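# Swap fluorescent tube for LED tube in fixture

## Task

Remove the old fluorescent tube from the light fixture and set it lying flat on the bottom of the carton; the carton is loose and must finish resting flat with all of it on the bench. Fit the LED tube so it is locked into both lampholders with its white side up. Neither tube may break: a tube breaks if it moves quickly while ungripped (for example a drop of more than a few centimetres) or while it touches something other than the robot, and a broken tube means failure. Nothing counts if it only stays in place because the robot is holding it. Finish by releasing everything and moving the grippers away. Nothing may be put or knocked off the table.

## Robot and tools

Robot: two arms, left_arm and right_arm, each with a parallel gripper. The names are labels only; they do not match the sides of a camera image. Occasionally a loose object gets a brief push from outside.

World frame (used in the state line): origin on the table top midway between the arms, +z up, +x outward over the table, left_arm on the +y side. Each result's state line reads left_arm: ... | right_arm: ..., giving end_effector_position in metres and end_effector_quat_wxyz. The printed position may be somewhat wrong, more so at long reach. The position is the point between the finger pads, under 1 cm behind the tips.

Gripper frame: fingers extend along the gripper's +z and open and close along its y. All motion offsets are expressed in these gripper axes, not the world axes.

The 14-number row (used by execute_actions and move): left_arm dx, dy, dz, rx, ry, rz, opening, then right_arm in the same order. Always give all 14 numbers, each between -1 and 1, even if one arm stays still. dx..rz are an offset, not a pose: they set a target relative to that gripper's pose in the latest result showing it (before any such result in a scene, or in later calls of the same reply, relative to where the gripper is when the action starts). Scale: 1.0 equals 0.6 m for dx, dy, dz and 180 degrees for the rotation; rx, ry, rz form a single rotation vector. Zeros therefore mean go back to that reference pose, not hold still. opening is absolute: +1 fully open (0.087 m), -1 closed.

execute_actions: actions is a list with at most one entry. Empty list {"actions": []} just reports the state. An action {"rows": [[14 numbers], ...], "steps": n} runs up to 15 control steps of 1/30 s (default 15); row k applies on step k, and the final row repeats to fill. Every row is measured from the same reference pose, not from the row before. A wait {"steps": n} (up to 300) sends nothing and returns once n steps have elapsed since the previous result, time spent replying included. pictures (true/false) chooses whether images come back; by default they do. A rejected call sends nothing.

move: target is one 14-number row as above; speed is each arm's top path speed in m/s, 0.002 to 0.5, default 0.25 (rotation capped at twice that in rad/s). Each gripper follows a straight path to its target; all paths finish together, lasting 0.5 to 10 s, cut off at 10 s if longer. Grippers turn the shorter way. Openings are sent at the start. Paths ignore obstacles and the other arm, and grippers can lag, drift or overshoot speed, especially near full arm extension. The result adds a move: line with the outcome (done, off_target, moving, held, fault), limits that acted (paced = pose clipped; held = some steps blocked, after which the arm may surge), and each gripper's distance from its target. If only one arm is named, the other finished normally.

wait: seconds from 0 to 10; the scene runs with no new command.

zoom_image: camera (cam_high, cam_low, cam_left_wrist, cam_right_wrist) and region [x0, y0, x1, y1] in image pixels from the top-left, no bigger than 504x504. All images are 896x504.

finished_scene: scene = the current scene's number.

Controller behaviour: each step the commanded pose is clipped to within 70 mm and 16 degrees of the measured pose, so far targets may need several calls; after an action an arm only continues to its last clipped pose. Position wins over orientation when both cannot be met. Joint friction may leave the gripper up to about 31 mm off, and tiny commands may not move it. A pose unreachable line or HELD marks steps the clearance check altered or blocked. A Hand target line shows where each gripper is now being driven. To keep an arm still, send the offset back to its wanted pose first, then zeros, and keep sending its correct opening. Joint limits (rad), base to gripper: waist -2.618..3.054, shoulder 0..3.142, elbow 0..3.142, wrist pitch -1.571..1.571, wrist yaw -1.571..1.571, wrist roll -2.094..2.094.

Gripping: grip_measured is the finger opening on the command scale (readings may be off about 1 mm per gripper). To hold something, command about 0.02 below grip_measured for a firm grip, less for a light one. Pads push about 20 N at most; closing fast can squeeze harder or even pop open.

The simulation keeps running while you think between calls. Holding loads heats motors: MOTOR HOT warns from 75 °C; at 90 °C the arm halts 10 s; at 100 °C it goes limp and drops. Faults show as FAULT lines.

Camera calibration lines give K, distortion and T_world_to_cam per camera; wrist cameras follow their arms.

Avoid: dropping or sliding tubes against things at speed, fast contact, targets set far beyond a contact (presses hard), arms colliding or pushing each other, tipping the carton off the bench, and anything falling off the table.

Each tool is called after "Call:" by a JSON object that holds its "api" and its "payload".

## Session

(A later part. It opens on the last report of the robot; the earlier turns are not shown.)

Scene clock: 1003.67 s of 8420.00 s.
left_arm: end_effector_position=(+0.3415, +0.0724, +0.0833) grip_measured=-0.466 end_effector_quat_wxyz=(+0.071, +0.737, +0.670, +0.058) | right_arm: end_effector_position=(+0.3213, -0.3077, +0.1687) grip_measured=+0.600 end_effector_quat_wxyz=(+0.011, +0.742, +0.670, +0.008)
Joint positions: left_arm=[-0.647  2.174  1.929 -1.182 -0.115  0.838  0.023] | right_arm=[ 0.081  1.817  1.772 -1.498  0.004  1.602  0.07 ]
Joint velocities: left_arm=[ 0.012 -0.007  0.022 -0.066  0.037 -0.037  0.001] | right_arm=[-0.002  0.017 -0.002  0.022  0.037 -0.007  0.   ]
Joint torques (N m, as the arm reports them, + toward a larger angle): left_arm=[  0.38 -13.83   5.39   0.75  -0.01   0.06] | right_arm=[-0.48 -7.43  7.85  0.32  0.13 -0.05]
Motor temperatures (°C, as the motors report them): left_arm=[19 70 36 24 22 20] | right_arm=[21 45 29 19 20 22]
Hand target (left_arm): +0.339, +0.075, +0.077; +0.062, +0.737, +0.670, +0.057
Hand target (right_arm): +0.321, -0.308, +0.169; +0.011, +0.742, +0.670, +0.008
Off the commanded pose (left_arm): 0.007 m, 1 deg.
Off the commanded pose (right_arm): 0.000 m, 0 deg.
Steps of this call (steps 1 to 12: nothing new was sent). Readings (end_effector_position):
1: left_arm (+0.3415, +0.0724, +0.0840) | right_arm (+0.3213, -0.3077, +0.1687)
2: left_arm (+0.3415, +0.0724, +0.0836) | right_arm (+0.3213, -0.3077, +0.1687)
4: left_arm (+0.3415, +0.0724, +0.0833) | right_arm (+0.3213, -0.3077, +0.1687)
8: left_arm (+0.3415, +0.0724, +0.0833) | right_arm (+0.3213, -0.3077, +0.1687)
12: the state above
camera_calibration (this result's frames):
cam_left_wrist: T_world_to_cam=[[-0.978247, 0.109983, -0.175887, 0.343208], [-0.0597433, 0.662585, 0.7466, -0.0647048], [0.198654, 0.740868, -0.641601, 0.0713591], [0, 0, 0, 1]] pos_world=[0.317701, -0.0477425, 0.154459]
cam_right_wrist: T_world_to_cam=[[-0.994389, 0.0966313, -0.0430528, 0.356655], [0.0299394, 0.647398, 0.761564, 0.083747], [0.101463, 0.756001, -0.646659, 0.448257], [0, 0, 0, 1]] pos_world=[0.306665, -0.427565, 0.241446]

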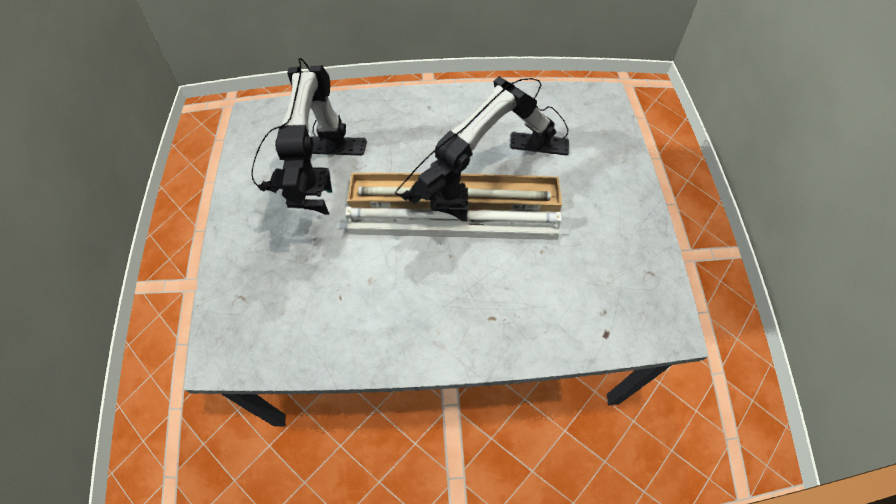

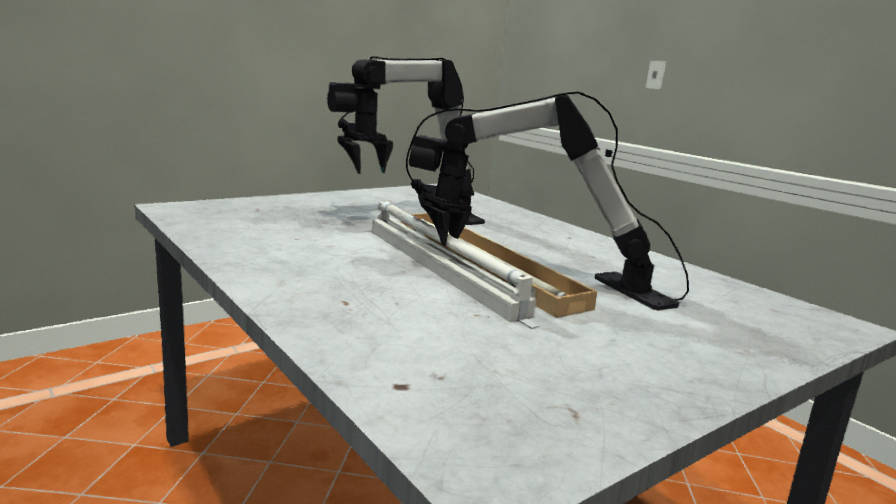

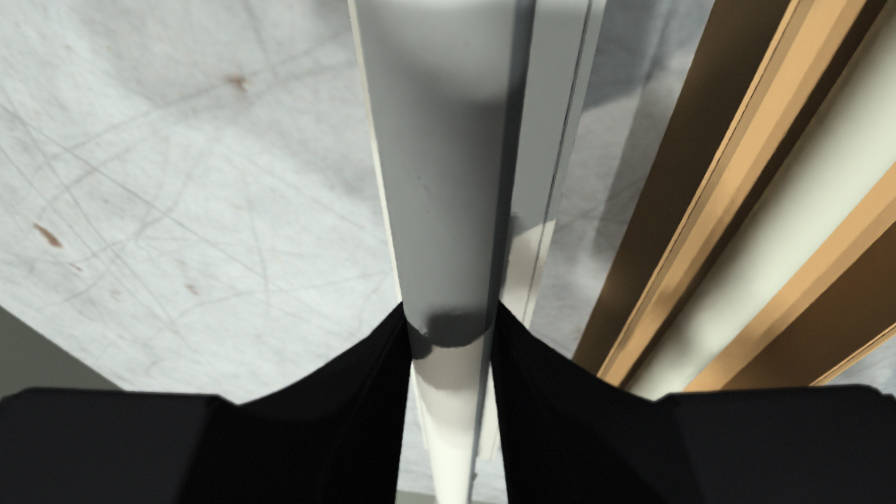

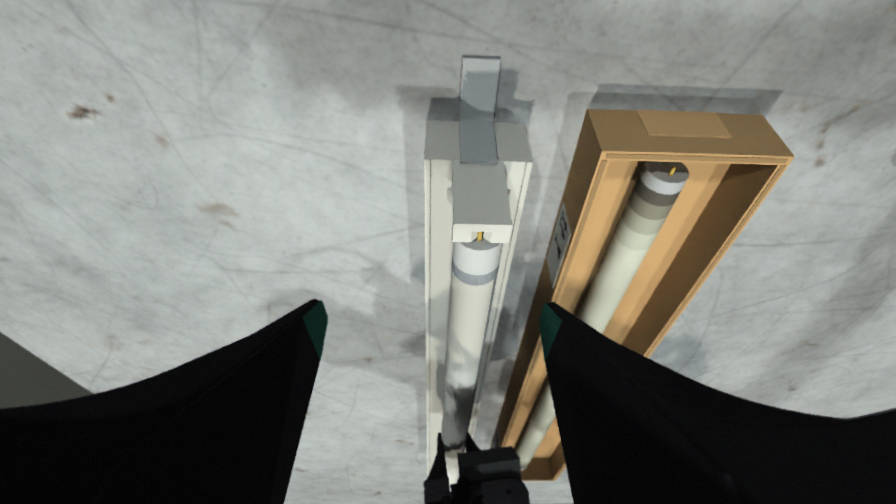

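Call:
{"api": "execute_actions", "payload": {"actions": [{"rows": [[0.0045,-0.0065,0.0092,0.0042,0.0038,0,-0.49,0,0,0,0,0,0,0.6],[0.0045,-0.0066,0.01,0.0042,0.0038,0,-0.49,0,0,0,0,0,0,0.6],[0.0045,-0.0068,0.0108,0.0042,0.0038,0,-0.49,0,0,0,0,0,0,0.6],[0.0045,-0.0069,0.0116,0.0042,0.0038,0,-0.49,0,0,0,0,0,0,0.6],[0.0045,-0.0071,0.0124,0.0042,0.0038,0,-0.49,0,0,0,0,0,0,0.6],[0.0045,-0.0072,0.0132,0.0042,0.0038,0,-0.49,0,0,0,0,0,0,0.6],[0.0045,-0.0074,0.014,0.0042,0.0038,0,-0.49,0,0,0,0,0,0,0.6],[0.0046,-0.0075,0.0148,0.0042,0.0038,0,-0.49,0,0,0,0,0,0,0.6],[0.0046,-0.0077,0.0156,0.0042,0.0038,0,-0.49,0,0,0,0,0,0,0.6],[0.0046,-0.0078,0.0164,0.0042,0.0038,0,-0.49,0,0,0,0,0,0,0.6],[0.0046,-0.008,0.0172,0.0042,0.0038,0,-0.49,0,0,0,0,0,0,0.6],[0.0046,-0.0081,0.018,0.0042,0.0038,0,-0.49,0,0,0,0,0,0,0.6],[0.0047,-0.0083,0.0188,0.0042,0.0038,0,-0.49,0,0,0,0,0,0,0.6],[0.0047,-0.0084,0.0196,0.0042,0.0038,0,-0.49,0,0,0,0,0,0,0.6],[0.0047,-0.0086,0.0204,0.0042,0.0038,0,-0.49,0,0,0,0,0,0,0.6]], "steps": 15}], "pictures": false}}

Call:
{"api": "wait", "payload": {"seconds": 0.4}}

Call:
{"api": "zoom_image", "payload": {"camera": "cam_right_wrist", "region": [430,190,540,300]}}

Call:
{"api": "zoom_image", "payload": {"camera": "cam_low", "region": [480,240,560,320]}}

Scene clock: 1018.03 s of 8420.00 s.
left_arm: end_effector_position=(+0.3416, +0.0723, +0.0791) grip_measured=-0.466 end_effector_quat_wxyz=(+0.072, +0.737, +0.670, +0.058) | right_arm: end_effector_position=(+0.3213, -0.3077, +0.1687) grip_measured=+0.600 end_effector_quat_wxyz=(+0.011, +0.742, +0.670, +0.008)
Joint positions: left_arm=[-0.647  2.174  1.912 -1.165 -0.115  0.838  0.023] | right_arm=[ 0.081  1.817  1.772 -1.498  0.004  1.602  0.07 ]
Joint velocities: left_arm=[ 0.007 -0.007 -0.076  0.037 -0.037 -0.095 -0.001] | right_arm=[ 0.002  0.017 -0.007  0.037  0.081  0.007  0.   ]
Joint torques (N m, as the arm reports them, + toward a larger angle): left_arm=[  0.39 -13.69   5.09   0.73  -0.01   0.06] | right_arm=[-0.31 -7.46  7.76  0.31  0.13 -0.07]
Motor temperatures (°C, as the motors report them): left_arm=[19 70 35 24 21 20] | right_arm=[21 45 29 19 20 22]
Hand target (left_arm): +0.339, +0.075, +0.070; +0.062, +0.737, +0.670, +0.057
Hand target (right_arm): +0.321, -0.308, +0.169; +0.011, +0.742, +0.670, +0.008
Off the commanded pose (left_arm): 0.010 m, 1 deg.
Off the commanded pose (right_arm): 0.000 m, 0 deg.
Steps of this call (steps 1 to 90: nothing new was sent; then 10.87 s passed at rest; steps 91 to 105: all 15 steps of this action). Readings (end_effector_position):
91: left_arm (+0.3415, +0.0724, +0.0833) | right_arm (+0.3213, -0.3077, +0.1687)
92: left_arm (+0.3415, +0.0724, +0.0833) | right_arm (+0.3213, -0.3077, +0.1687)
94: left_arm (+0.3415, +0.0723, +0.0833) | right_arm (+0.3213, -0.3077, +0.1687)
98: left_arm (+0.3415, +0.0724, +0.0828) | right_arm (+0.3213, -0.3077, +0.1687)
105: the state above

Scene clock: 1018.43 s of 8420.00 s.
left_arm: end_effector_position=(+0.3416, +0.0723, +0.0779) grip_measured=-0.466 end_effector_quat_wxyz=(+0.072, +0.737, +0.670, +0.058) | right_arm: end_effector_position=(+0.3213, -0.3077, +0.1687) grip_measured=+0.600 end_effector_quat_wxyz=(+0.011, +0.742, +0.670, +0.008)
Joint positions: left_arm=[-0.647  2.174  1.907 -1.16  -0.115  0.838  0.023] | right_arm=[ 0.081  1.817  1.772 -1.498  0.004  1.602  0.07 ]
Joint velocities: left_arm=[ 0.002 -0.007 -0.002  0.007 -0.007  0.066  0.   ] | right_arm=[-0.007  0.012  0.012  0.066  0.007  0.051 -0.001]
Joint torques (N m, as the arm reports them, + toward a larger angle): left_arm=[  0.35 -13.69   5.19   0.78  -0.01   0.04] | right_arm=[-0.45 -7.59  7.91  0.3   0.14 -0.04]
Motor temperatures (°C, as the motors report them): left_arm=[19 70 35 24 21 20] | right_arm=[21 45 29 19 20 22]
Hand target (left_arm): +0.339, +0.075, +0.070; +0.062, +0.737, +0.670, +0.057
Hand target (right_arm): +0.321, -0.308, +0.169; +0.011, +0.742, +0.670, +0.008
Off the commanded pose (left_arm): 0.009 m, 1 deg.
Off the commanded pose (right_arm): 0.000 m, 0 deg.
Steps of this call (steps 1 to 12: nothing new was sent). Readings (end_effector_position):
1: left_arm (+0.3416, +0.0723, +0.0786) | right_arm (+0.3213, -0.3077, +0.1687)
2: left_arm (+0.3416, +0.0723, +0.0781) | right_arm (+0.3213, -0.3077, +0.1687)
4: left_arm (+0.3416, +0.0723, +0.0779) | right_arm (+0.3213, -0.3077, +0.1687)
8: left_arm (+0.3416, +0.0723, +0.0779) | right_arm (+0.3213, -0.3077, +0.1687)
12: the state above
camera_calibration (this result's frames):
cam_left_wrist: T_world_to_cam=[[-0.978112, 0.109834, -0.17673, 0.342437], [-0.0603158, 0.663219, 0.745991, -0.0603873], [0.199146, 0.740323, -0.642077, 0.0678979], [0, 0, 0, 1]] pos_world=[0.317778, -0.0478275, 0.149163]
cam_right_wrist: T_world_to_cam=[[-0.994389, 0.0966313, -0.0430528, 0.356655], [0.0299394, 0.647398, 0.761564, 0.083747], [0.101463, 0.756001, -0.646659, 0.448257], [0, 0, 0, 1]] pos_world=[0.306665, -0.427565, 0.241446]

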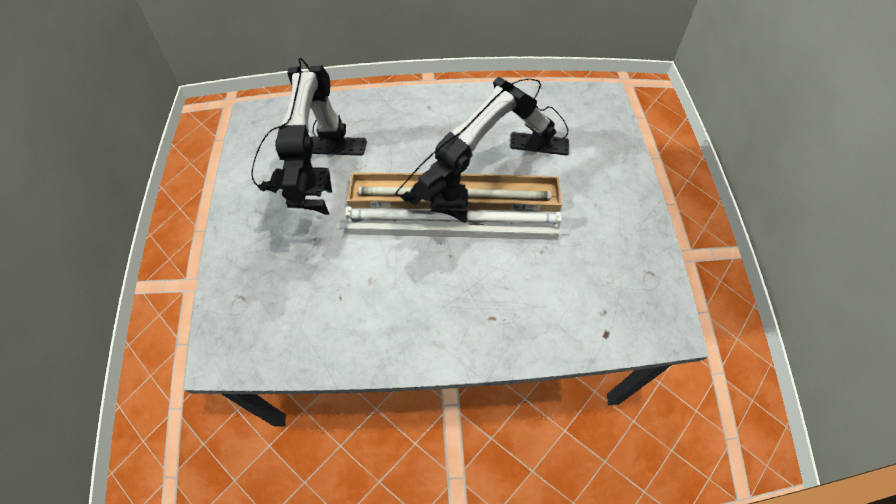

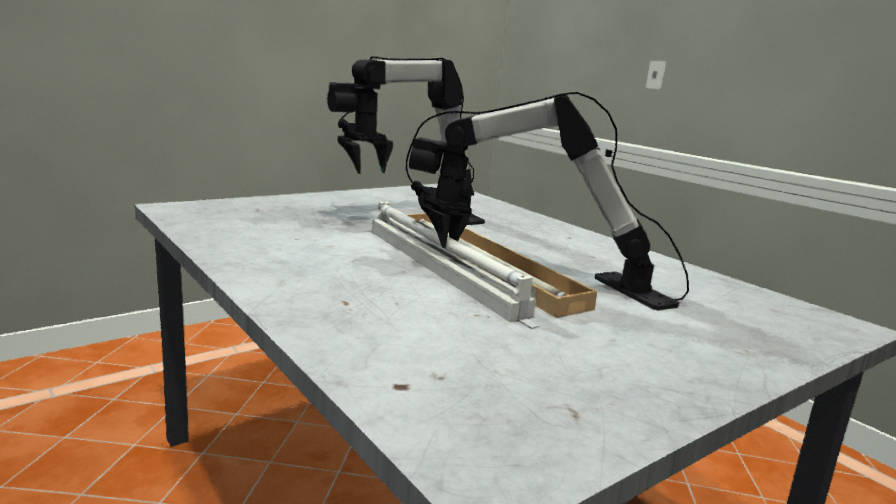

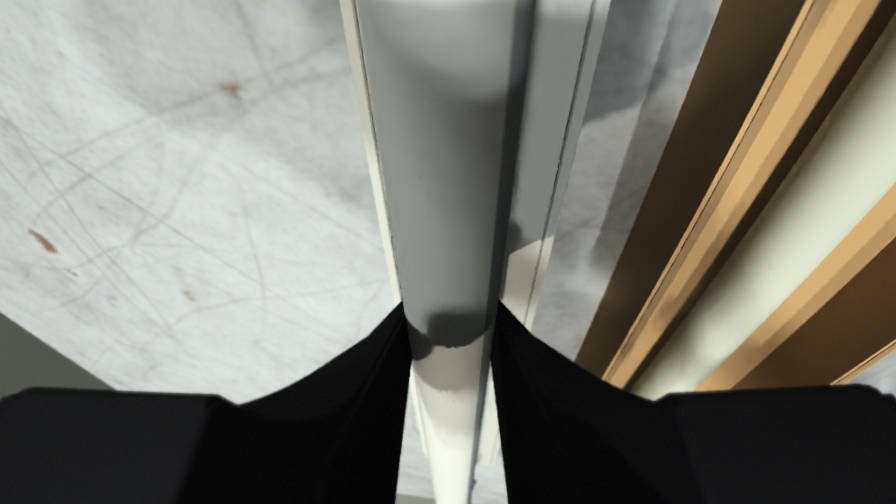

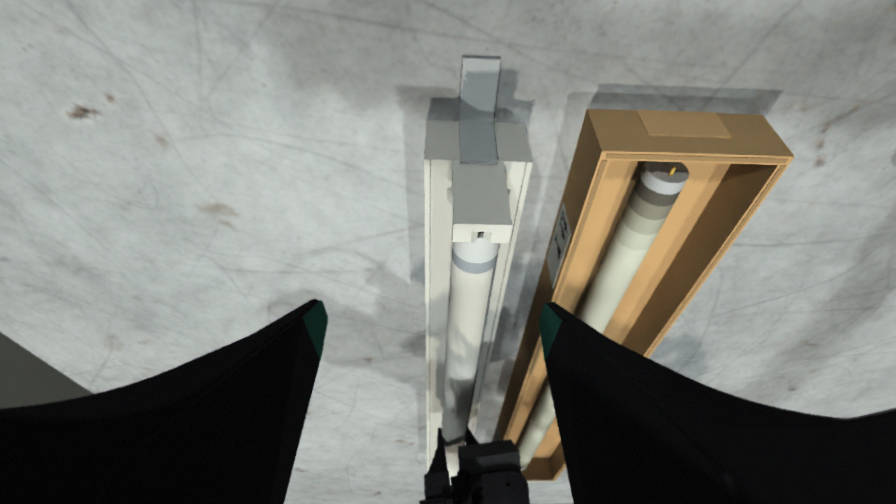

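Region (430, 190, 540, 300) of cam_right_wrist's 896x504 image, scaled by 4.582, with more detail than that image has.

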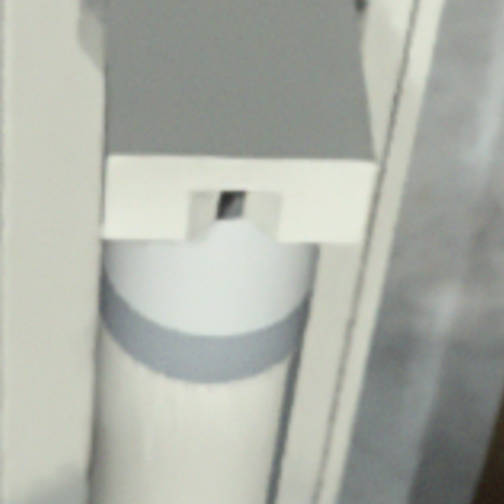

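Region (480, 240, 560, 320) of cam_low's 896x504 image, scaled by 6.300, with more detail than that image has.

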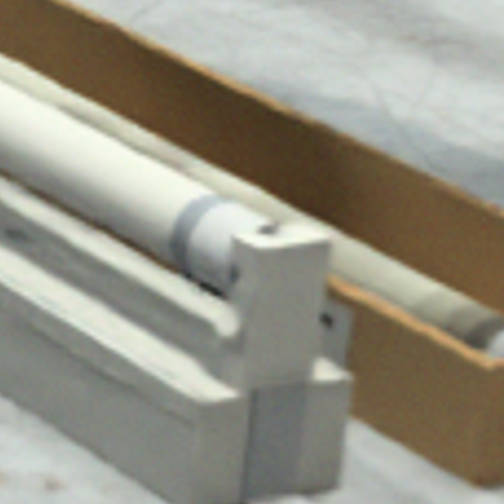

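Call:
{"api": "execute_actions", "payload": {"actions": [{"rows": [[0.0045,-0.0065,0.0092,0.0042,0.0038,0,-0.49,0,0,0,0,0,0,0.6],[0.0045,-0.0066,0.01,0.0042,0.0038,0,-0.49,0,0,0,0,0,0,0.6],[0.0045,-0.0068,0.0108,0.0042,0.0038,0,-0.49,0,0,0,0,0,0,0.6],[0.0045,-0.0069,0.0116,0.0042,0.0038,0,-0.49,0,0,0,0,0,0,0.6],[0.0045,-0.0071,0.0124,0.0042,0.0038,0,-0.49,0,0,0,0,0,0,0.6],[0.0045,-0.0072,0.0132,0.0042,0.0038,0,-0.49,0,0,0,0,0,0,0.6],[0.0045,-0.0074,0.014,0.0042,0.0038,0,-0.49,0,0,0,0,0,0,0.6],[0.0046,-0.0075,0.0148,0.0042,0.0038,0,-0.49,0,0,0,0,0,0,0.6],[0.0046,-0.0077,0.0156,0.0042,0.0038,0,-0.49,0,0,0,0,0,0,0.6],[0.0046,-0.0078,0.0164,0.0042,0.0038,0,-0.49,0,0,0,0,0,0,0.6],[0.0046,-0.008,0.0172,0.0042,0.0038,0,-0.49,0,0,0,0,0,0,0.6],[0.0046,-0.0081,0.018,0.0042,0.0038,0,-0.49,0,0,0,0,0,0,0.6]], "steps": 15}], "pictures": false}}

Call:
{"api": "execute_actions", "payload": {"actions": [{"rows": [[0,0,0,0,0,0,-0.49,0,0,0,0,0,0,0.6],[0,0,0,0,0,0,-0.48,0,0,0,0,0,0,0.6],[0,0,0,0,0,0,-0.474,0,0,0,0,0,0,0.6],[0,0,0,0,0,0,-0.47,0,0,0,0,0,0,0.6],[0,0,0,0,0,0,-0.466,0,0,0,0,0,0,0.6],[0,0,0,0,0,0,-0.462,0,0,0,0,0,0,0.6],[0,0,0,0,0,0,-0.458,0,0,0,0,0,0,0.6],[0,0,0,0,0,0,-0.454,0,0,0,0,0,0,0.6],[0,0,0,0,0,0,-0.45,0,0,0,0,0,0,0.6],[0,0,0,0,0,0,-0.445,0,0,0,0,0,0,0.6],[0,0,0,0,0,0,-0.44,0,0,0,0,0,0,0.6],[0,0,0,0,0,0,-0.43,0,0,0,0,0,0,0.6],[0,0,0,0,0,0,-0.41,0,0,0,0,0,0,0.6],[0,0,0,0,0,0,-0.36,0,0,0,0,0,0,0.6],[0,0,0,0,0,0,-0.3,0,0,0,0,0,0,0.6]], "steps": 15}], "pictures": true}}

Call:
{"api": "zoom_image", "payload": {"camera": "cam_low", "region": [480,240,560,320]}}

Call:
{"api": "zoom_image", "payload": {"camera": "cam_right_wrist", "region": [430,190,540,300]}}

Scene clock: 1037.80 s of 8420.00 s.
left_arm: end_effector_position=(+0.3417, +0.0722, +0.0748) grip_measured=-0.466 end_effector_quat_wxyz=(+0.072, +0.737, +0.670, +0.058) | right_arm: end_effector_position=(+0.3213, -0.3077, +0.1687) grip_measured=+0.600 end_effector_quat_wxyz=(+0.011, +0.742, +0.670, +0.008)
Joint positions: left_arm=[-0.647  2.174  1.895 -1.146 -0.116  0.838  0.023] | right_arm=[ 0.081  1.817  1.772 -1.498  0.004  1.602  0.07 ]
Joint velocities: left_arm=[ 0.002 -0.007 -0.002 -0.007  0.022 -0.022  0.   ] | right_arm=[ 0.012  0.007  0.017 -0.022  0.051 -0.051  0.   ]
Joint torques (N m, as the arm reports them, + toward a larger angle): left_arm=[  0.27 -13.68   5.07   0.79   0.01   0.08] | right_arm=[-0.4  -7.52  7.84  0.29  0.13 -0.07]
Motor temperatures (°C, as the motors report them): left_arm=[19 70 34 24 21 20] | right_arm=[21 45 29 19 20 22]
Hand target (left_arm): +0.339, +0.075, +0.066; +0.063, +0.737, +0.670, +0.057
Hand target (right_arm): +0.321, -0.308, +0.169; +0.011, +0.742, +0.670, +0.008
Off the commanded pose (left_arm): 0.009 m, 1 deg.
Off the commanded pose (right_arm): 0.000 m, 0 deg.
Steps of this call (steps 1 to 90: nothing new was sent; then 15.87 s passed at rest; steps 91 to 105: all 15 steps of this action). Readings (end_effector_position):
91: left_arm (+0.3416, +0.0723, +0.0779) | right_arm (+0.3213, -0.3077, +0.1687)
92: left_arm (+0.3416, +0.0723, +0.0779) | right_arm (+0.3213, -0.3077, +0.1687)
94: left_arm (+0.3416, +0.0723, +0.0779) | right_arm (+0.3213, -0.3077, +0.1687)
98: left_arm (+0.3416, +0.0723, +0.0779) | right_arm (+0.3213, -0.3077, +0.1687)
105: the state above

Scene clock: 1038.30 s of 8420.00 s.
left_arm: end_effector_position=(+0.3417, +0.0722, +0.0748) grip_measured=-0.329 end_effector_quat_wxyz=(+0.072, +0.737, +0.670, +0.058) | right_arm: end_effector_position=(+0.3213, -0.3077, +0.1687) grip_measured=+0.600 end_effector_quat_wxyz=(+0.011, +0.742, +0.670, +0.008)
Joint positions: left_arm=[-0.647  2.174  1.895 -1.146 -0.116  0.838  0.029] | right_arm=[ 0.081  1.817  1.772 -1.498  0.004  1.602  0.07 ]
Joint velocities: left_arm=[-0.017 -0.012 -0.002  0.007 -0.022  0.007  0.052] | right_arm=[ 0.027  0.007  0.007  0.007 -0.066 -0.022  0.001]
Joint torques (N m, as the arm reports them, + toward a larger angle): left_arm=[  0.42 -14.15   7.03   0.72  -0.01   0.09] | right_arm=[-0.42 -7.53  7.85  0.3   0.12 -0.06]
Motor temperatures (°C, as the motors report them): left_arm=[19 70 34 24 21 20] | right_arm=[21 45 29 19 20 22]
Hand target (left_arm): +0.342, +0.072, +0.075; +0.072, +0.737, +0.670, +0.058
Hand target (right_arm): +0.321, -0.308, +0.169; +0.011, +0.742, +0.670, +0.008
Off the commanded pose (left_arm): 0.000 m, 0 deg.
Off the commanded pose (right_arm): 0.000 m, 0 deg.
Steps of this call (steps 1 to 15: all 15 steps of this action). Readings (end_effector_position):
1: left_arm (+0.3417, +0.0722, +0.0748) | right_arm (+0.3213, -0.3077, +0.1687)
2: left_arm (+0.3417, +0.0722, +0.0748) | right_arm (+0.3213, -0.3077, +0.1687)
4: left_arm (+0.3417, +0.0722, +0.0748) | right_arm (+0.3213, -0.3077, +0.1687)
8: left_arm (+0.3417, +0.0722, +0.0748) | right_arm (+0.3213, -0.3077, +0.1687)
15: the state above
camera_calibration (this result's frames):
cam_left_wrist: T_world_to_cam=[[-0.977978, 0.109724, -0.177539, 0.342005], [-0.0609426, 0.663449, 0.745736, -0.057805], [0.199613, 0.740132, -0.642151, 0.0657274], [0, 0, 0, 1]] pos_world=[0.317831, -0.0478227, 0.146033]
cam_right_wrist: T_world_to_cam=[[-0.994389, 0.0966313, -0.0430528, 0.356655], [0.0299394, 0.647398, 0.761564, 0.083747], [0.101463, 0.756001, -0.646659, 0.448257], [0, 0, 0, 1]] pos_world=[0.306665, -0.427565, 0.241446]

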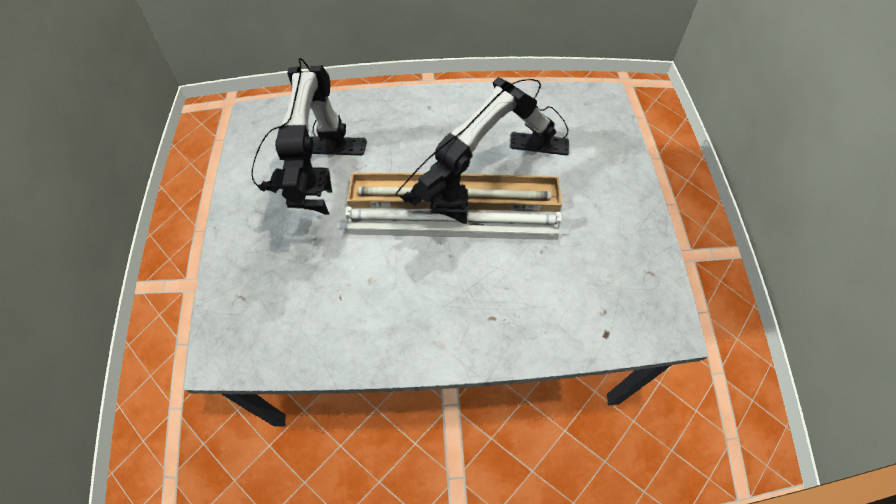

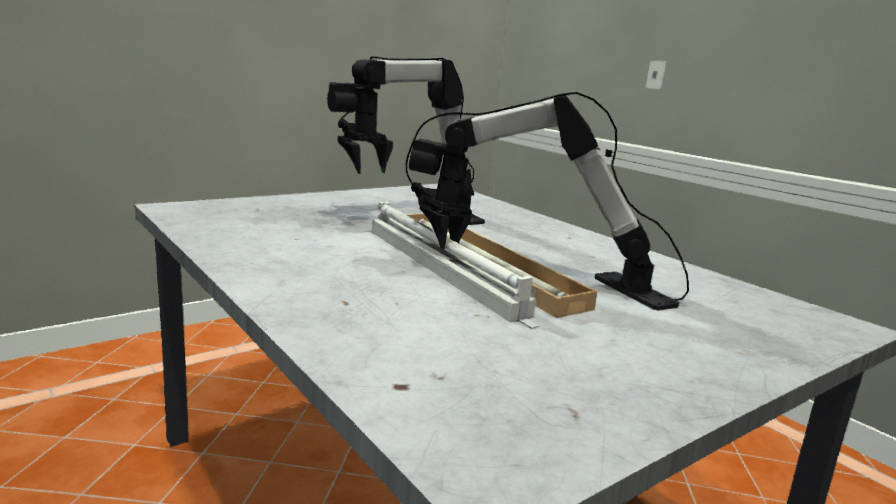

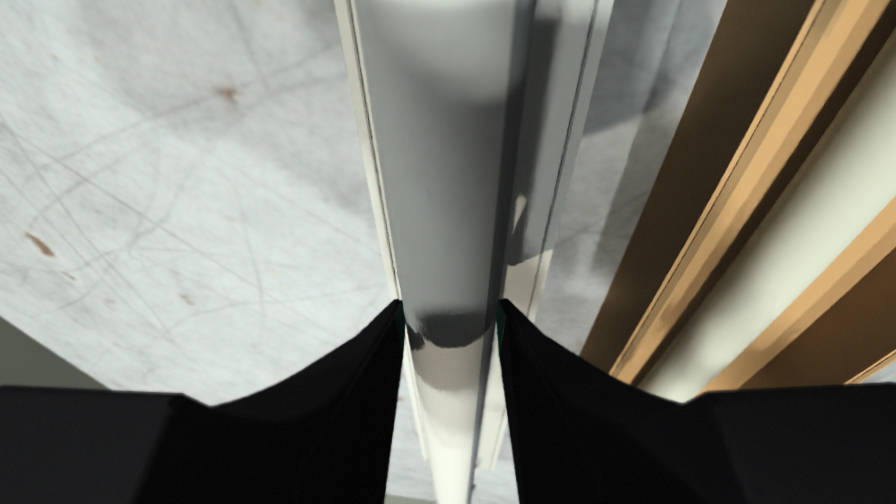

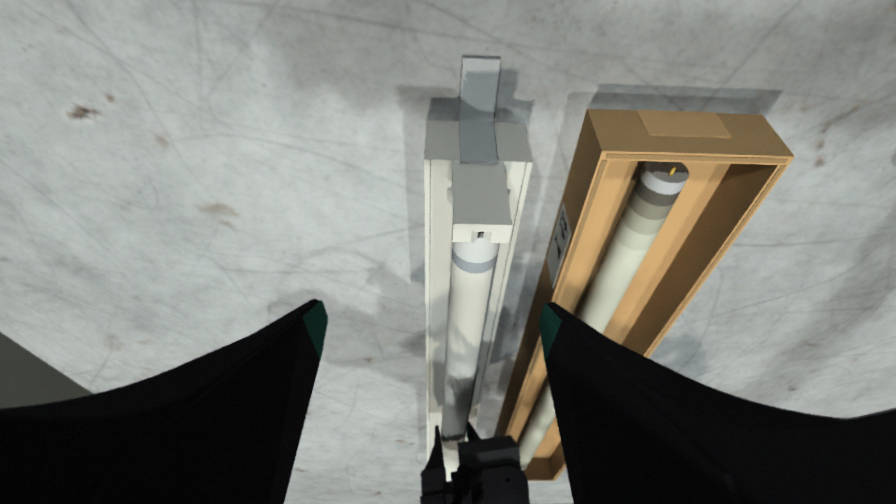

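Region (480, 240, 560, 320) of cam_low's 896x504 image, scaled by 6.300, with more detail than that image has.

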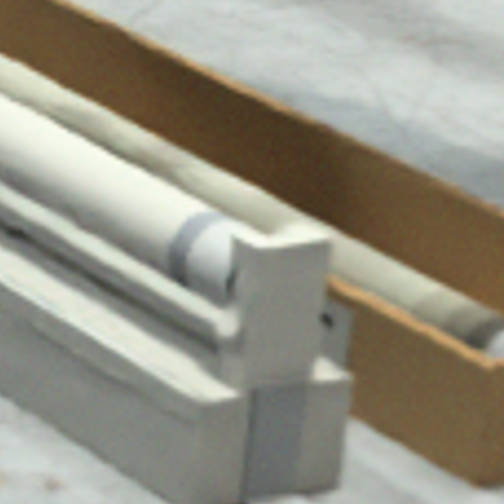

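Region (430, 190, 540, 300) of cam_right_wrist's 896x504 image, scaled by 4.582, with more detail than that image has.

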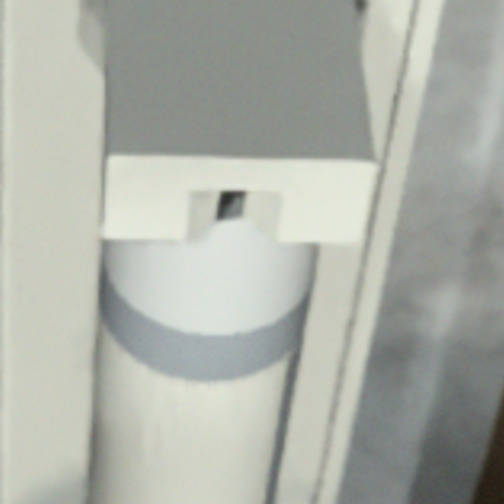

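Call:
{"api": "execute_actions", "payload": {"actions": [{"rows": [[0,0,0,0,0,0,-0.34,0,0,0,0,0,0,0.6],[0,0,0,0,0,0,-0.38,0,0,0,0,0,0,0.6],[0,0,0,0,0,0,-0.41,0,0,0,0,0,0,0.6],[0,0,0,0,0,0,-0.43,0,0,0,0,0,0,0.6],[0,0,0,0,0,0,-0.445,0,0,0,0,0,0,0.6],[0,0,0,0,0,0,-0.455,0,0,0,0,0,0,0.6],[0,0,0,0,0,0,-0.465,0,0,0,0,0,0,0.6],[0,0,0,0,0,0,-0.475,0,0,0,0,0,0,0.6],[0,0,0,0,0,0,-0.49,0,0,0,0,0,0,0.6]], "steps": 12}], "pictures": false}}

Call:
{"api": "move", "payload": {"target": [0,0,0,-0.24,0,0,-0.49,0,0,0,0,0,0,0.6], "speed": 0.1}}

Scene clock: 1070.97 s of 8420.00 s.
left_arm: end_effector_position=(+0.3417, +0.0722, +0.0748) grip_measured=-0.466 end_effector_quat_wxyz=(+0.072, +0.737, +0.670, +0.058) | right_arm: end_effector_position=(+0.3213, -0.3077, +0.1687) grip_measured=+0.600 end_effector_quat_wxyz=(+0.011, +0.742, +0.670, +0.008)
Joint positions: left_arm=[-0.647  2.174  1.895 -1.146 -0.116  0.838  0.023] | right_arm=[ 0.081  1.817  1.772 -1.498  0.004  1.602  0.07 ]
Joint velocities: left_arm=[ 0.002 -0.017 -0.007  0.007  0.007 -0.022 -0.   ] | right_arm=[-0.012 -0.012  0.002 -0.037 -0.007 -0.022 -0.001]
Joint torques (N m, as the arm reports them, + toward a larger angle): left_arm=[  0.39 -14.09   7.02   0.7   -0.01   0.08] | right_arm=[-0.38 -7.57  7.89  0.31  0.13 -0.06]
Motor temperatures (°C, as the motors report them): left_arm=[19 71 35 24 21 20] | right_arm=[21 44 29 19 20 22]
Hand target (left_arm): +0.342, +0.072, +0.075; +0.072, +0.737, +0.670, +0.058
Hand target (right_arm): +0.321, -0.308, +0.169; +0.011, +0.742, +0.670, +0.008
Off the commanded pose (left_arm): 0.000 m, 0 deg.
Off the commanded pose (right_arm): 0.000 m, 0 deg.
Steps of this call (steps 1 to 90: nothing new was sent; then 29.27 s passed at rest; steps 91 to 102: all 12 steps of this action). Readings (end_effector_position):
91: left_arm (+0.3417, +0.0722, +0.0748) | right_arm (+0.3213, -0.3077, +0.1687)
92: left_arm (+0.3417, +0.0722, +0.0748) | right_arm (+0.3213, -0.3077, +0.1687)
94: left_arm (+0.3417, +0.0722, +0.0748) | right_arm (+0.3213, -0.3077, +0.1687)
98: left_arm (+0.3417, +0.0722, +0.0748) | right_arm (+0.3213, -0.3077, +0.1687)
102: the state above

Scene clock: 1075.30 s of 8420.00 s.
left_arm: end_effector_position=(+0.3423, +0.0714, +0.0775) grip_measured=-0.466 end_effector_quat_wxyz=(+0.329, +0.655, +0.610, +0.302) | right_arm: end_effector_position=(+0.3213, -0.3077, +0.1687) grip_measured=+0.600 end_effector_quat_wxyz=(+0.011, +0.742, +0.670, +0.008)
Joint positions: left_arm=[-0.855  1.88   1.132 -0.176 -0.717  0.848  0.023] | right_arm=[ 0.081  1.817  1.772 -1.498  0.004  1.602  0.07 ]
Joint velocities: left_arm=[ 0.007  0.002 -0.002 -0.022 -0.007  0.051 -0.001] | right_arm=[ 0.022  0.017 -0.002  0.007  0.022  0.037  0.   ]
Joint torques (N m, as the arm reports them, + toward a larger angle): left_arm=[ -0.1  -12.01   5.24   1.8   -0.31   0.14] | right_arm=[-0.4  -7.46  7.85  0.3   0.12 -0.04]
Motor temperatures (°C, as the motors report them): left_arm=[19 71 35 24 21 20] | right_arm=[21 44 29 19 20 22]
Hand target (left_arm): +0.340, +0.072, +0.077; +0.334, +0.656, +0.605, +0.302
Hand target (right_arm): +0.321, -0.308, +0.169; +0.011, +0.742, +0.670, +0.008
Off the commanded pose (left_arm): 0.003 m, 1 deg.
Off the commanded pose (right_arm): 0.000 m, 0 deg.
move: done
camera_calibration (this result's frames):
cam_left_wrist: T_world_to_cam=[[-0.603859, 0.0574478, -0.795018, 0.266725], [-0.55035, 0.691451, 0.467985, 0.1278], [0.576601, 0.720135, -0.385923, -0.0794763], [0, 0, 0, 1]] pos_world=[0.277225, -0.0464569, 0.121571]
cam_right_wrist: T_world_to_cam=[[-0.994389, 0.0966313, -0.0430528, 0.356655], [0.0299394, 0.647398, 0.761564, 0.083747], [0.101463, 0.756001, -0.646659, 0.448257], [0, 0, 0, 1]] pos_world=[0.306665, -0.427565, 0.241446]

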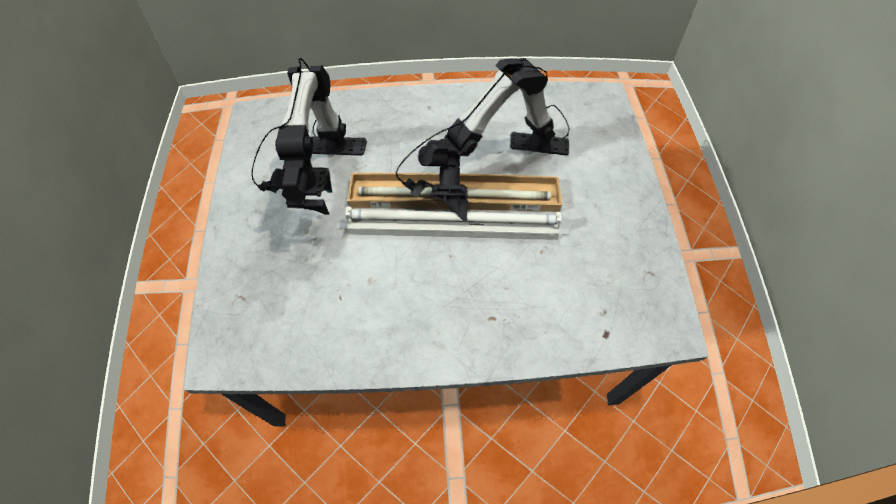

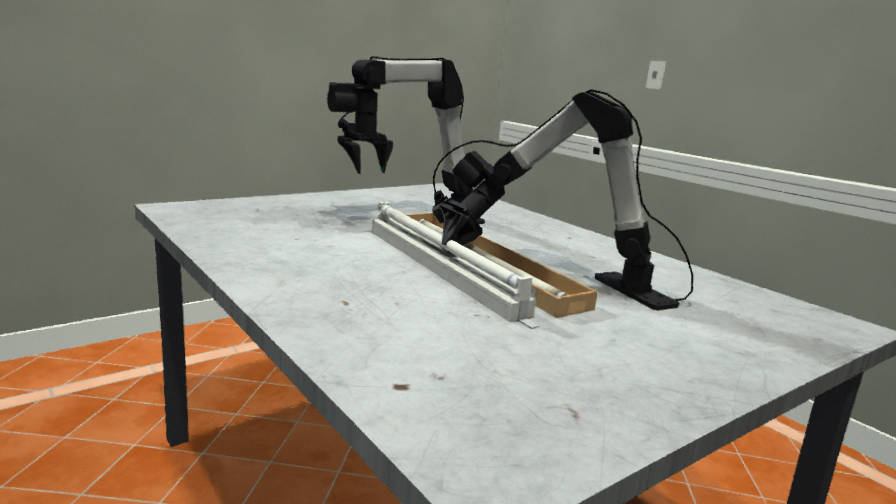

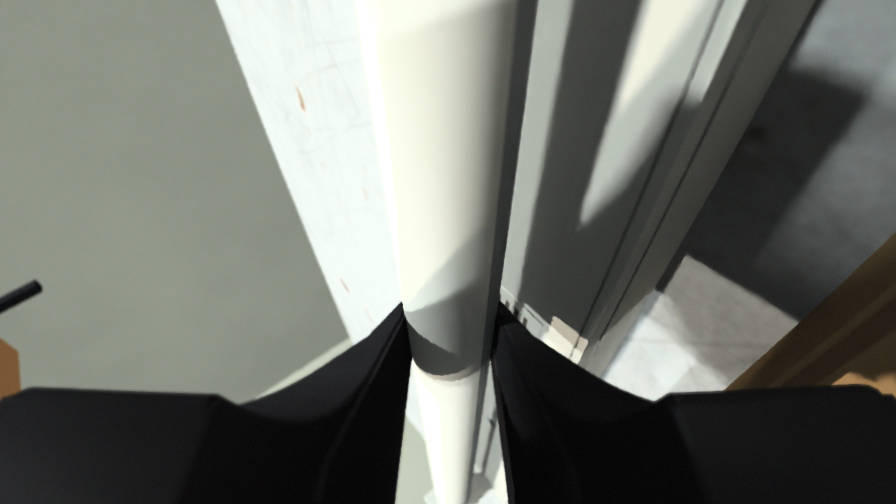

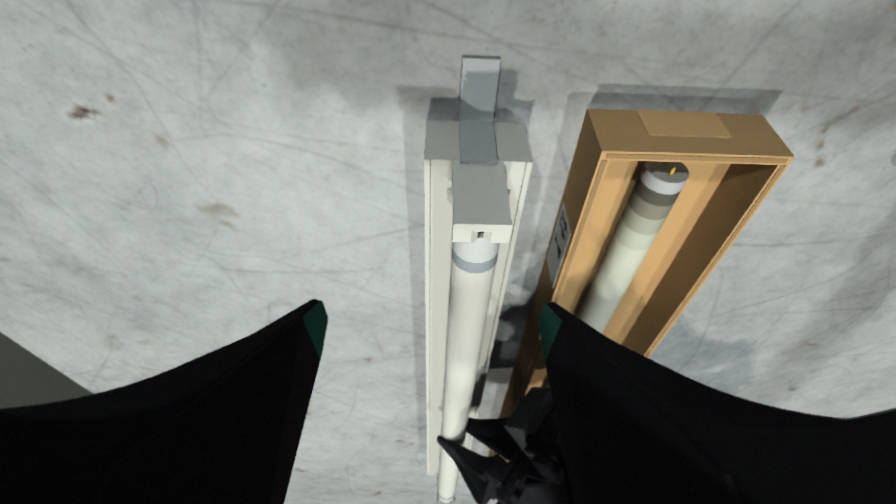

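Call:
{"api": "execute_actions", "payload": {"actions": [{"rows": [[0,0,0,0,0,0,-0.47,0,0,0,0,0,0,0.6],[0,0,0,0,0,0,-0.46,0,0,0,0,0,0,0.6],[0,0,0,0,0,0,-0.45,0,0,0,0,0,0,0.6],[0,0,0,0,0,0,-0.43,0,0,0,0,0,0,0.6],[0,0,0,0,0,0,-0.4,0,0,0,0,0,0,0.6],[0,0,0,0,0,0,-0.34,0,0,0,0,0,0,0.6],[0,0,0,0,0,0,-0.26,0,0,0,0,0,0,0.6],[0,0,0,0,0,0,-0.18,0,0,0,0,0,0,0.6]], "steps": 11}], "pictures": false}}

Call:
{"api": "move", "payload": {"target": [0.068,-0.003,0.0035,0.31,-0.0034,0.0073,-0.18,0,0,0,0,0,0,0.6], "speed": 0.15}}

Scene clock: 1095.07 s of 8420.00 s.
left_arm: end_effector_position=(+0.3424, +0.0715, +0.0776) grip_measured=-0.181 end_effector_quat_wxyz=(+0.329, +0.655, +0.610, +0.302) | right_arm: end_effector_position=(+0.3213, -0.3077, +0.1687) grip_measured=+0.600 end_effector_quat_wxyz=(+0.011, +0.742, +0.670, +0.008)
Joint positions: left_arm=[-0.855  1.88   1.132 -0.174 -0.718  0.848  0.036] | right_arm=[ 0.081  1.817  1.772 -1.498  0.004  1.602  0.07 ]
Joint velocities: left_arm=[ 0.002 -0.002  0.007 -0.037 -0.037 -0.037  0.001] | right_arm=[-0.002 -0.012  0.002 -0.007 -0.007  0.022 -0.001]
Joint torques (N m, as the arm reports them, + toward a larger angle): left_arm=[  0.47 -11.     6.93   1.65  -0.26   0.03] | right_arm=[-0.41 -7.52  7.84  0.33  0.13 -0.05]
Motor temperatures (°C, as the motors report them): left_arm=[19 68 34 27 22 20] | right_arm=[21 44 29 19 20 22]
Hand target (left_arm): +0.342, +0.071, +0.078; +0.329, +0.655, +0.610, +0.302
Hand target (right_arm): +0.321, -0.308, +0.169; +0.011, +0.742, +0.670, +0.008
Off the commanded pose (left_arm): 0.000 m, 0 deg.
Off the commanded pose (right_arm): 0.000 m, 0 deg.
Steps of this call (steps 1 to 90: nothing new was sent; then 16.40 s passed at rest; steps 91 to 101: all 11 steps of this action). Readings (end_effector_position):
91: left_arm (+0.3424, +0.0715, +0.0776) | right_arm (+0.3213, -0.3077, +0.1687)
92: left_arm (+0.3424, +0.0715, +0.0776) | right_arm (+0.3213, -0.3077, +0.1687)
94: left_arm (+0.3424, +0.0715, +0.0776) | right_arm (+0.3213, -0.3077, +0.1687)
98: left_arm (+0.3424, +0.0715, +0.0776) | right_arm (+0.3213, -0.3077, +0.1687)
101: the state above

Scene clock: 1099.13 s of 8420.00 s.
left_arm: end_effector_position=(+0.3448, +0.1130, +0.0726) grip_measured=-0.180 end_effector_quat_wxyz=(-0.010, +0.746, +0.666, -0.012) | right_arm: end_effector_position=(+0.3213, -0.3077, +0.1687) grip_measured=+0.600 end_effector_quat_wxyz=(+0.011, +0.742, +0.670, +0.008)
Joint positions: left_arm=[-0.524  2.248  2.019 -1.365  0.021  0.971  0.036] | right_arm=[ 0.081  1.817  1.772 -1.498  0.004  1.602  0.07 ]
Joint velocities: left_arm=[-0.002  0.002 -0.012 -0.022 -0.007 -0.037  0.001] | right_arm=[-0.002  0.007  0.007 -0.007  0.037 -0.051  0.   ]
Joint torques (N m, as the arm reports them, + toward a larger angle): left_arm=[  1.06 -12.81   8.59   0.19   0.19   0.19] | right_arm=[-0.32 -7.53  7.85  0.28  0.13 -0.07]
Motor temperatures (°C, as the motors report them): left_arm=[19 68 34 26 22 20] | right_arm=[21 44 29 19 20 22]
Hand target (left_arm): +0.348, +0.113, +0.071; -0.012, +0.746, +0.666, -0.017
Hand target (right_arm): +0.321, -0.308, +0.169; +0.011, +0.742, +0.670, +0.008
Off the commanded pose (left_arm): 0.003 m, 1 deg.
Off the commanded pose (right_arm): 0.000 m, 0 deg.
move: done
camera_calibration (this result's frames):
cam_left_wrist: T_world_to_cam=[[-0.990772, 0.130208, 0.0376368, 0.326604], [0.113024, 0.640437, 0.759648, -0.141421], [0.0748086, 0.756892, -0.649244, 0.0751934], [0, 0, 0, 1]] pos_world=[0.333949, -0.0088684, 0.143957]
cam_right_wrist: T_world_to_cam=[[-0.994389, 0.0966313, -0.0430528, 0.356655], [0.0299394, 0.647398, 0.761564, 0.083747], [0.101463, 0.756001, -0.646659, 0.448257], [0, 0, 0, 1]] pos_world=[0.306665, -0.427565, 0.241446]

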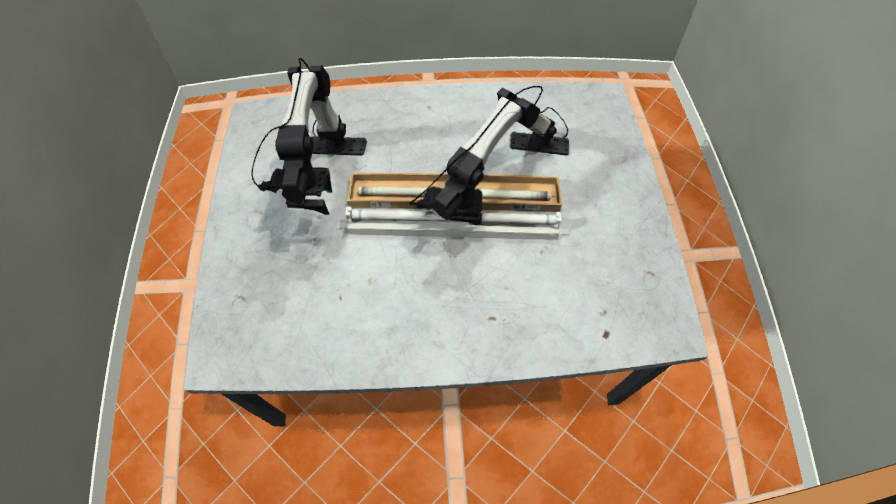

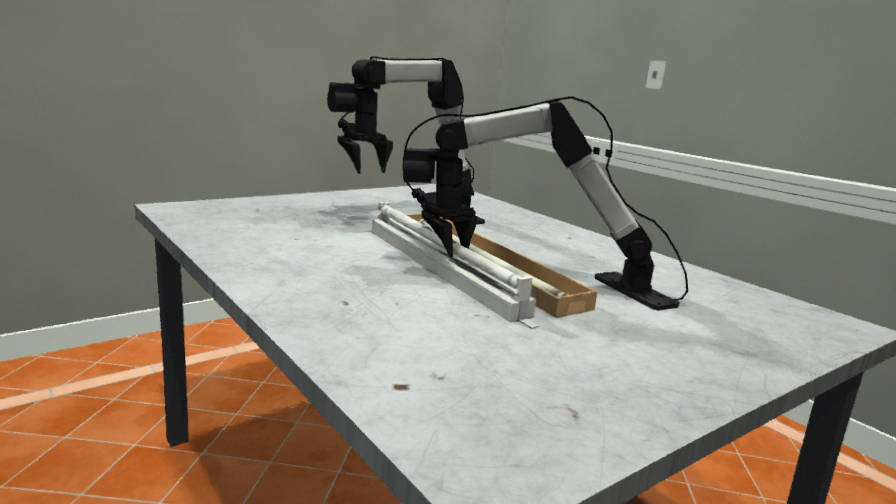

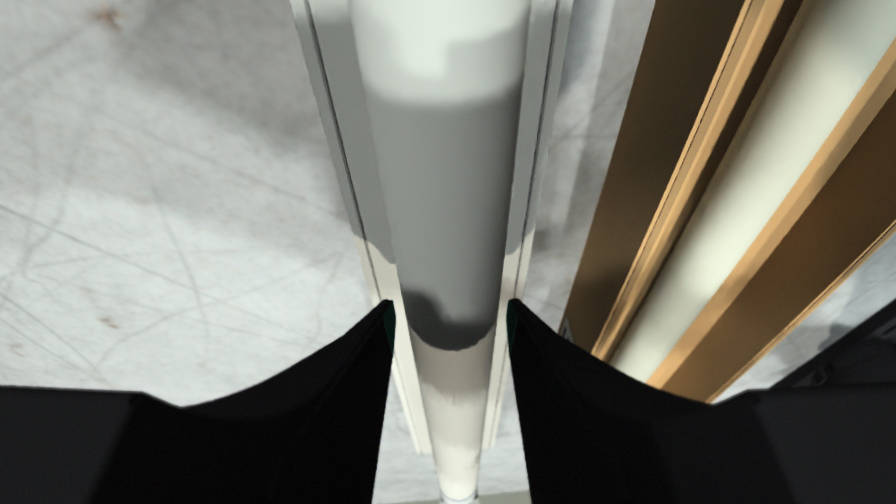

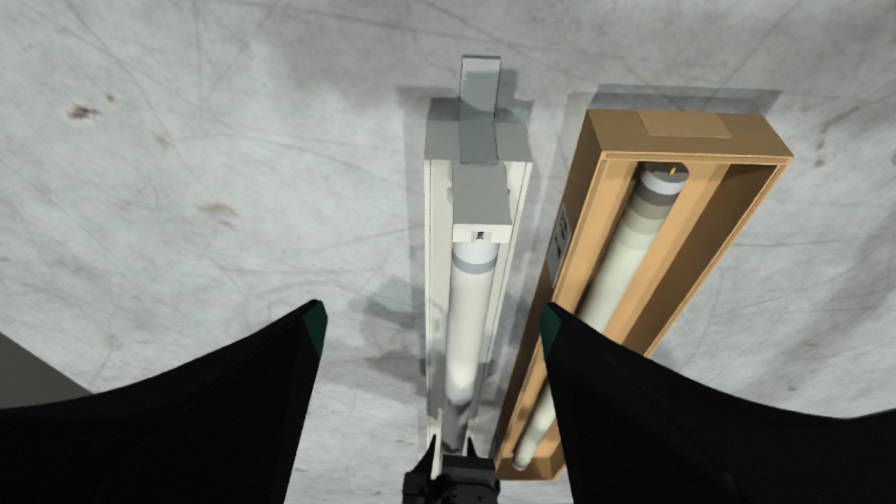

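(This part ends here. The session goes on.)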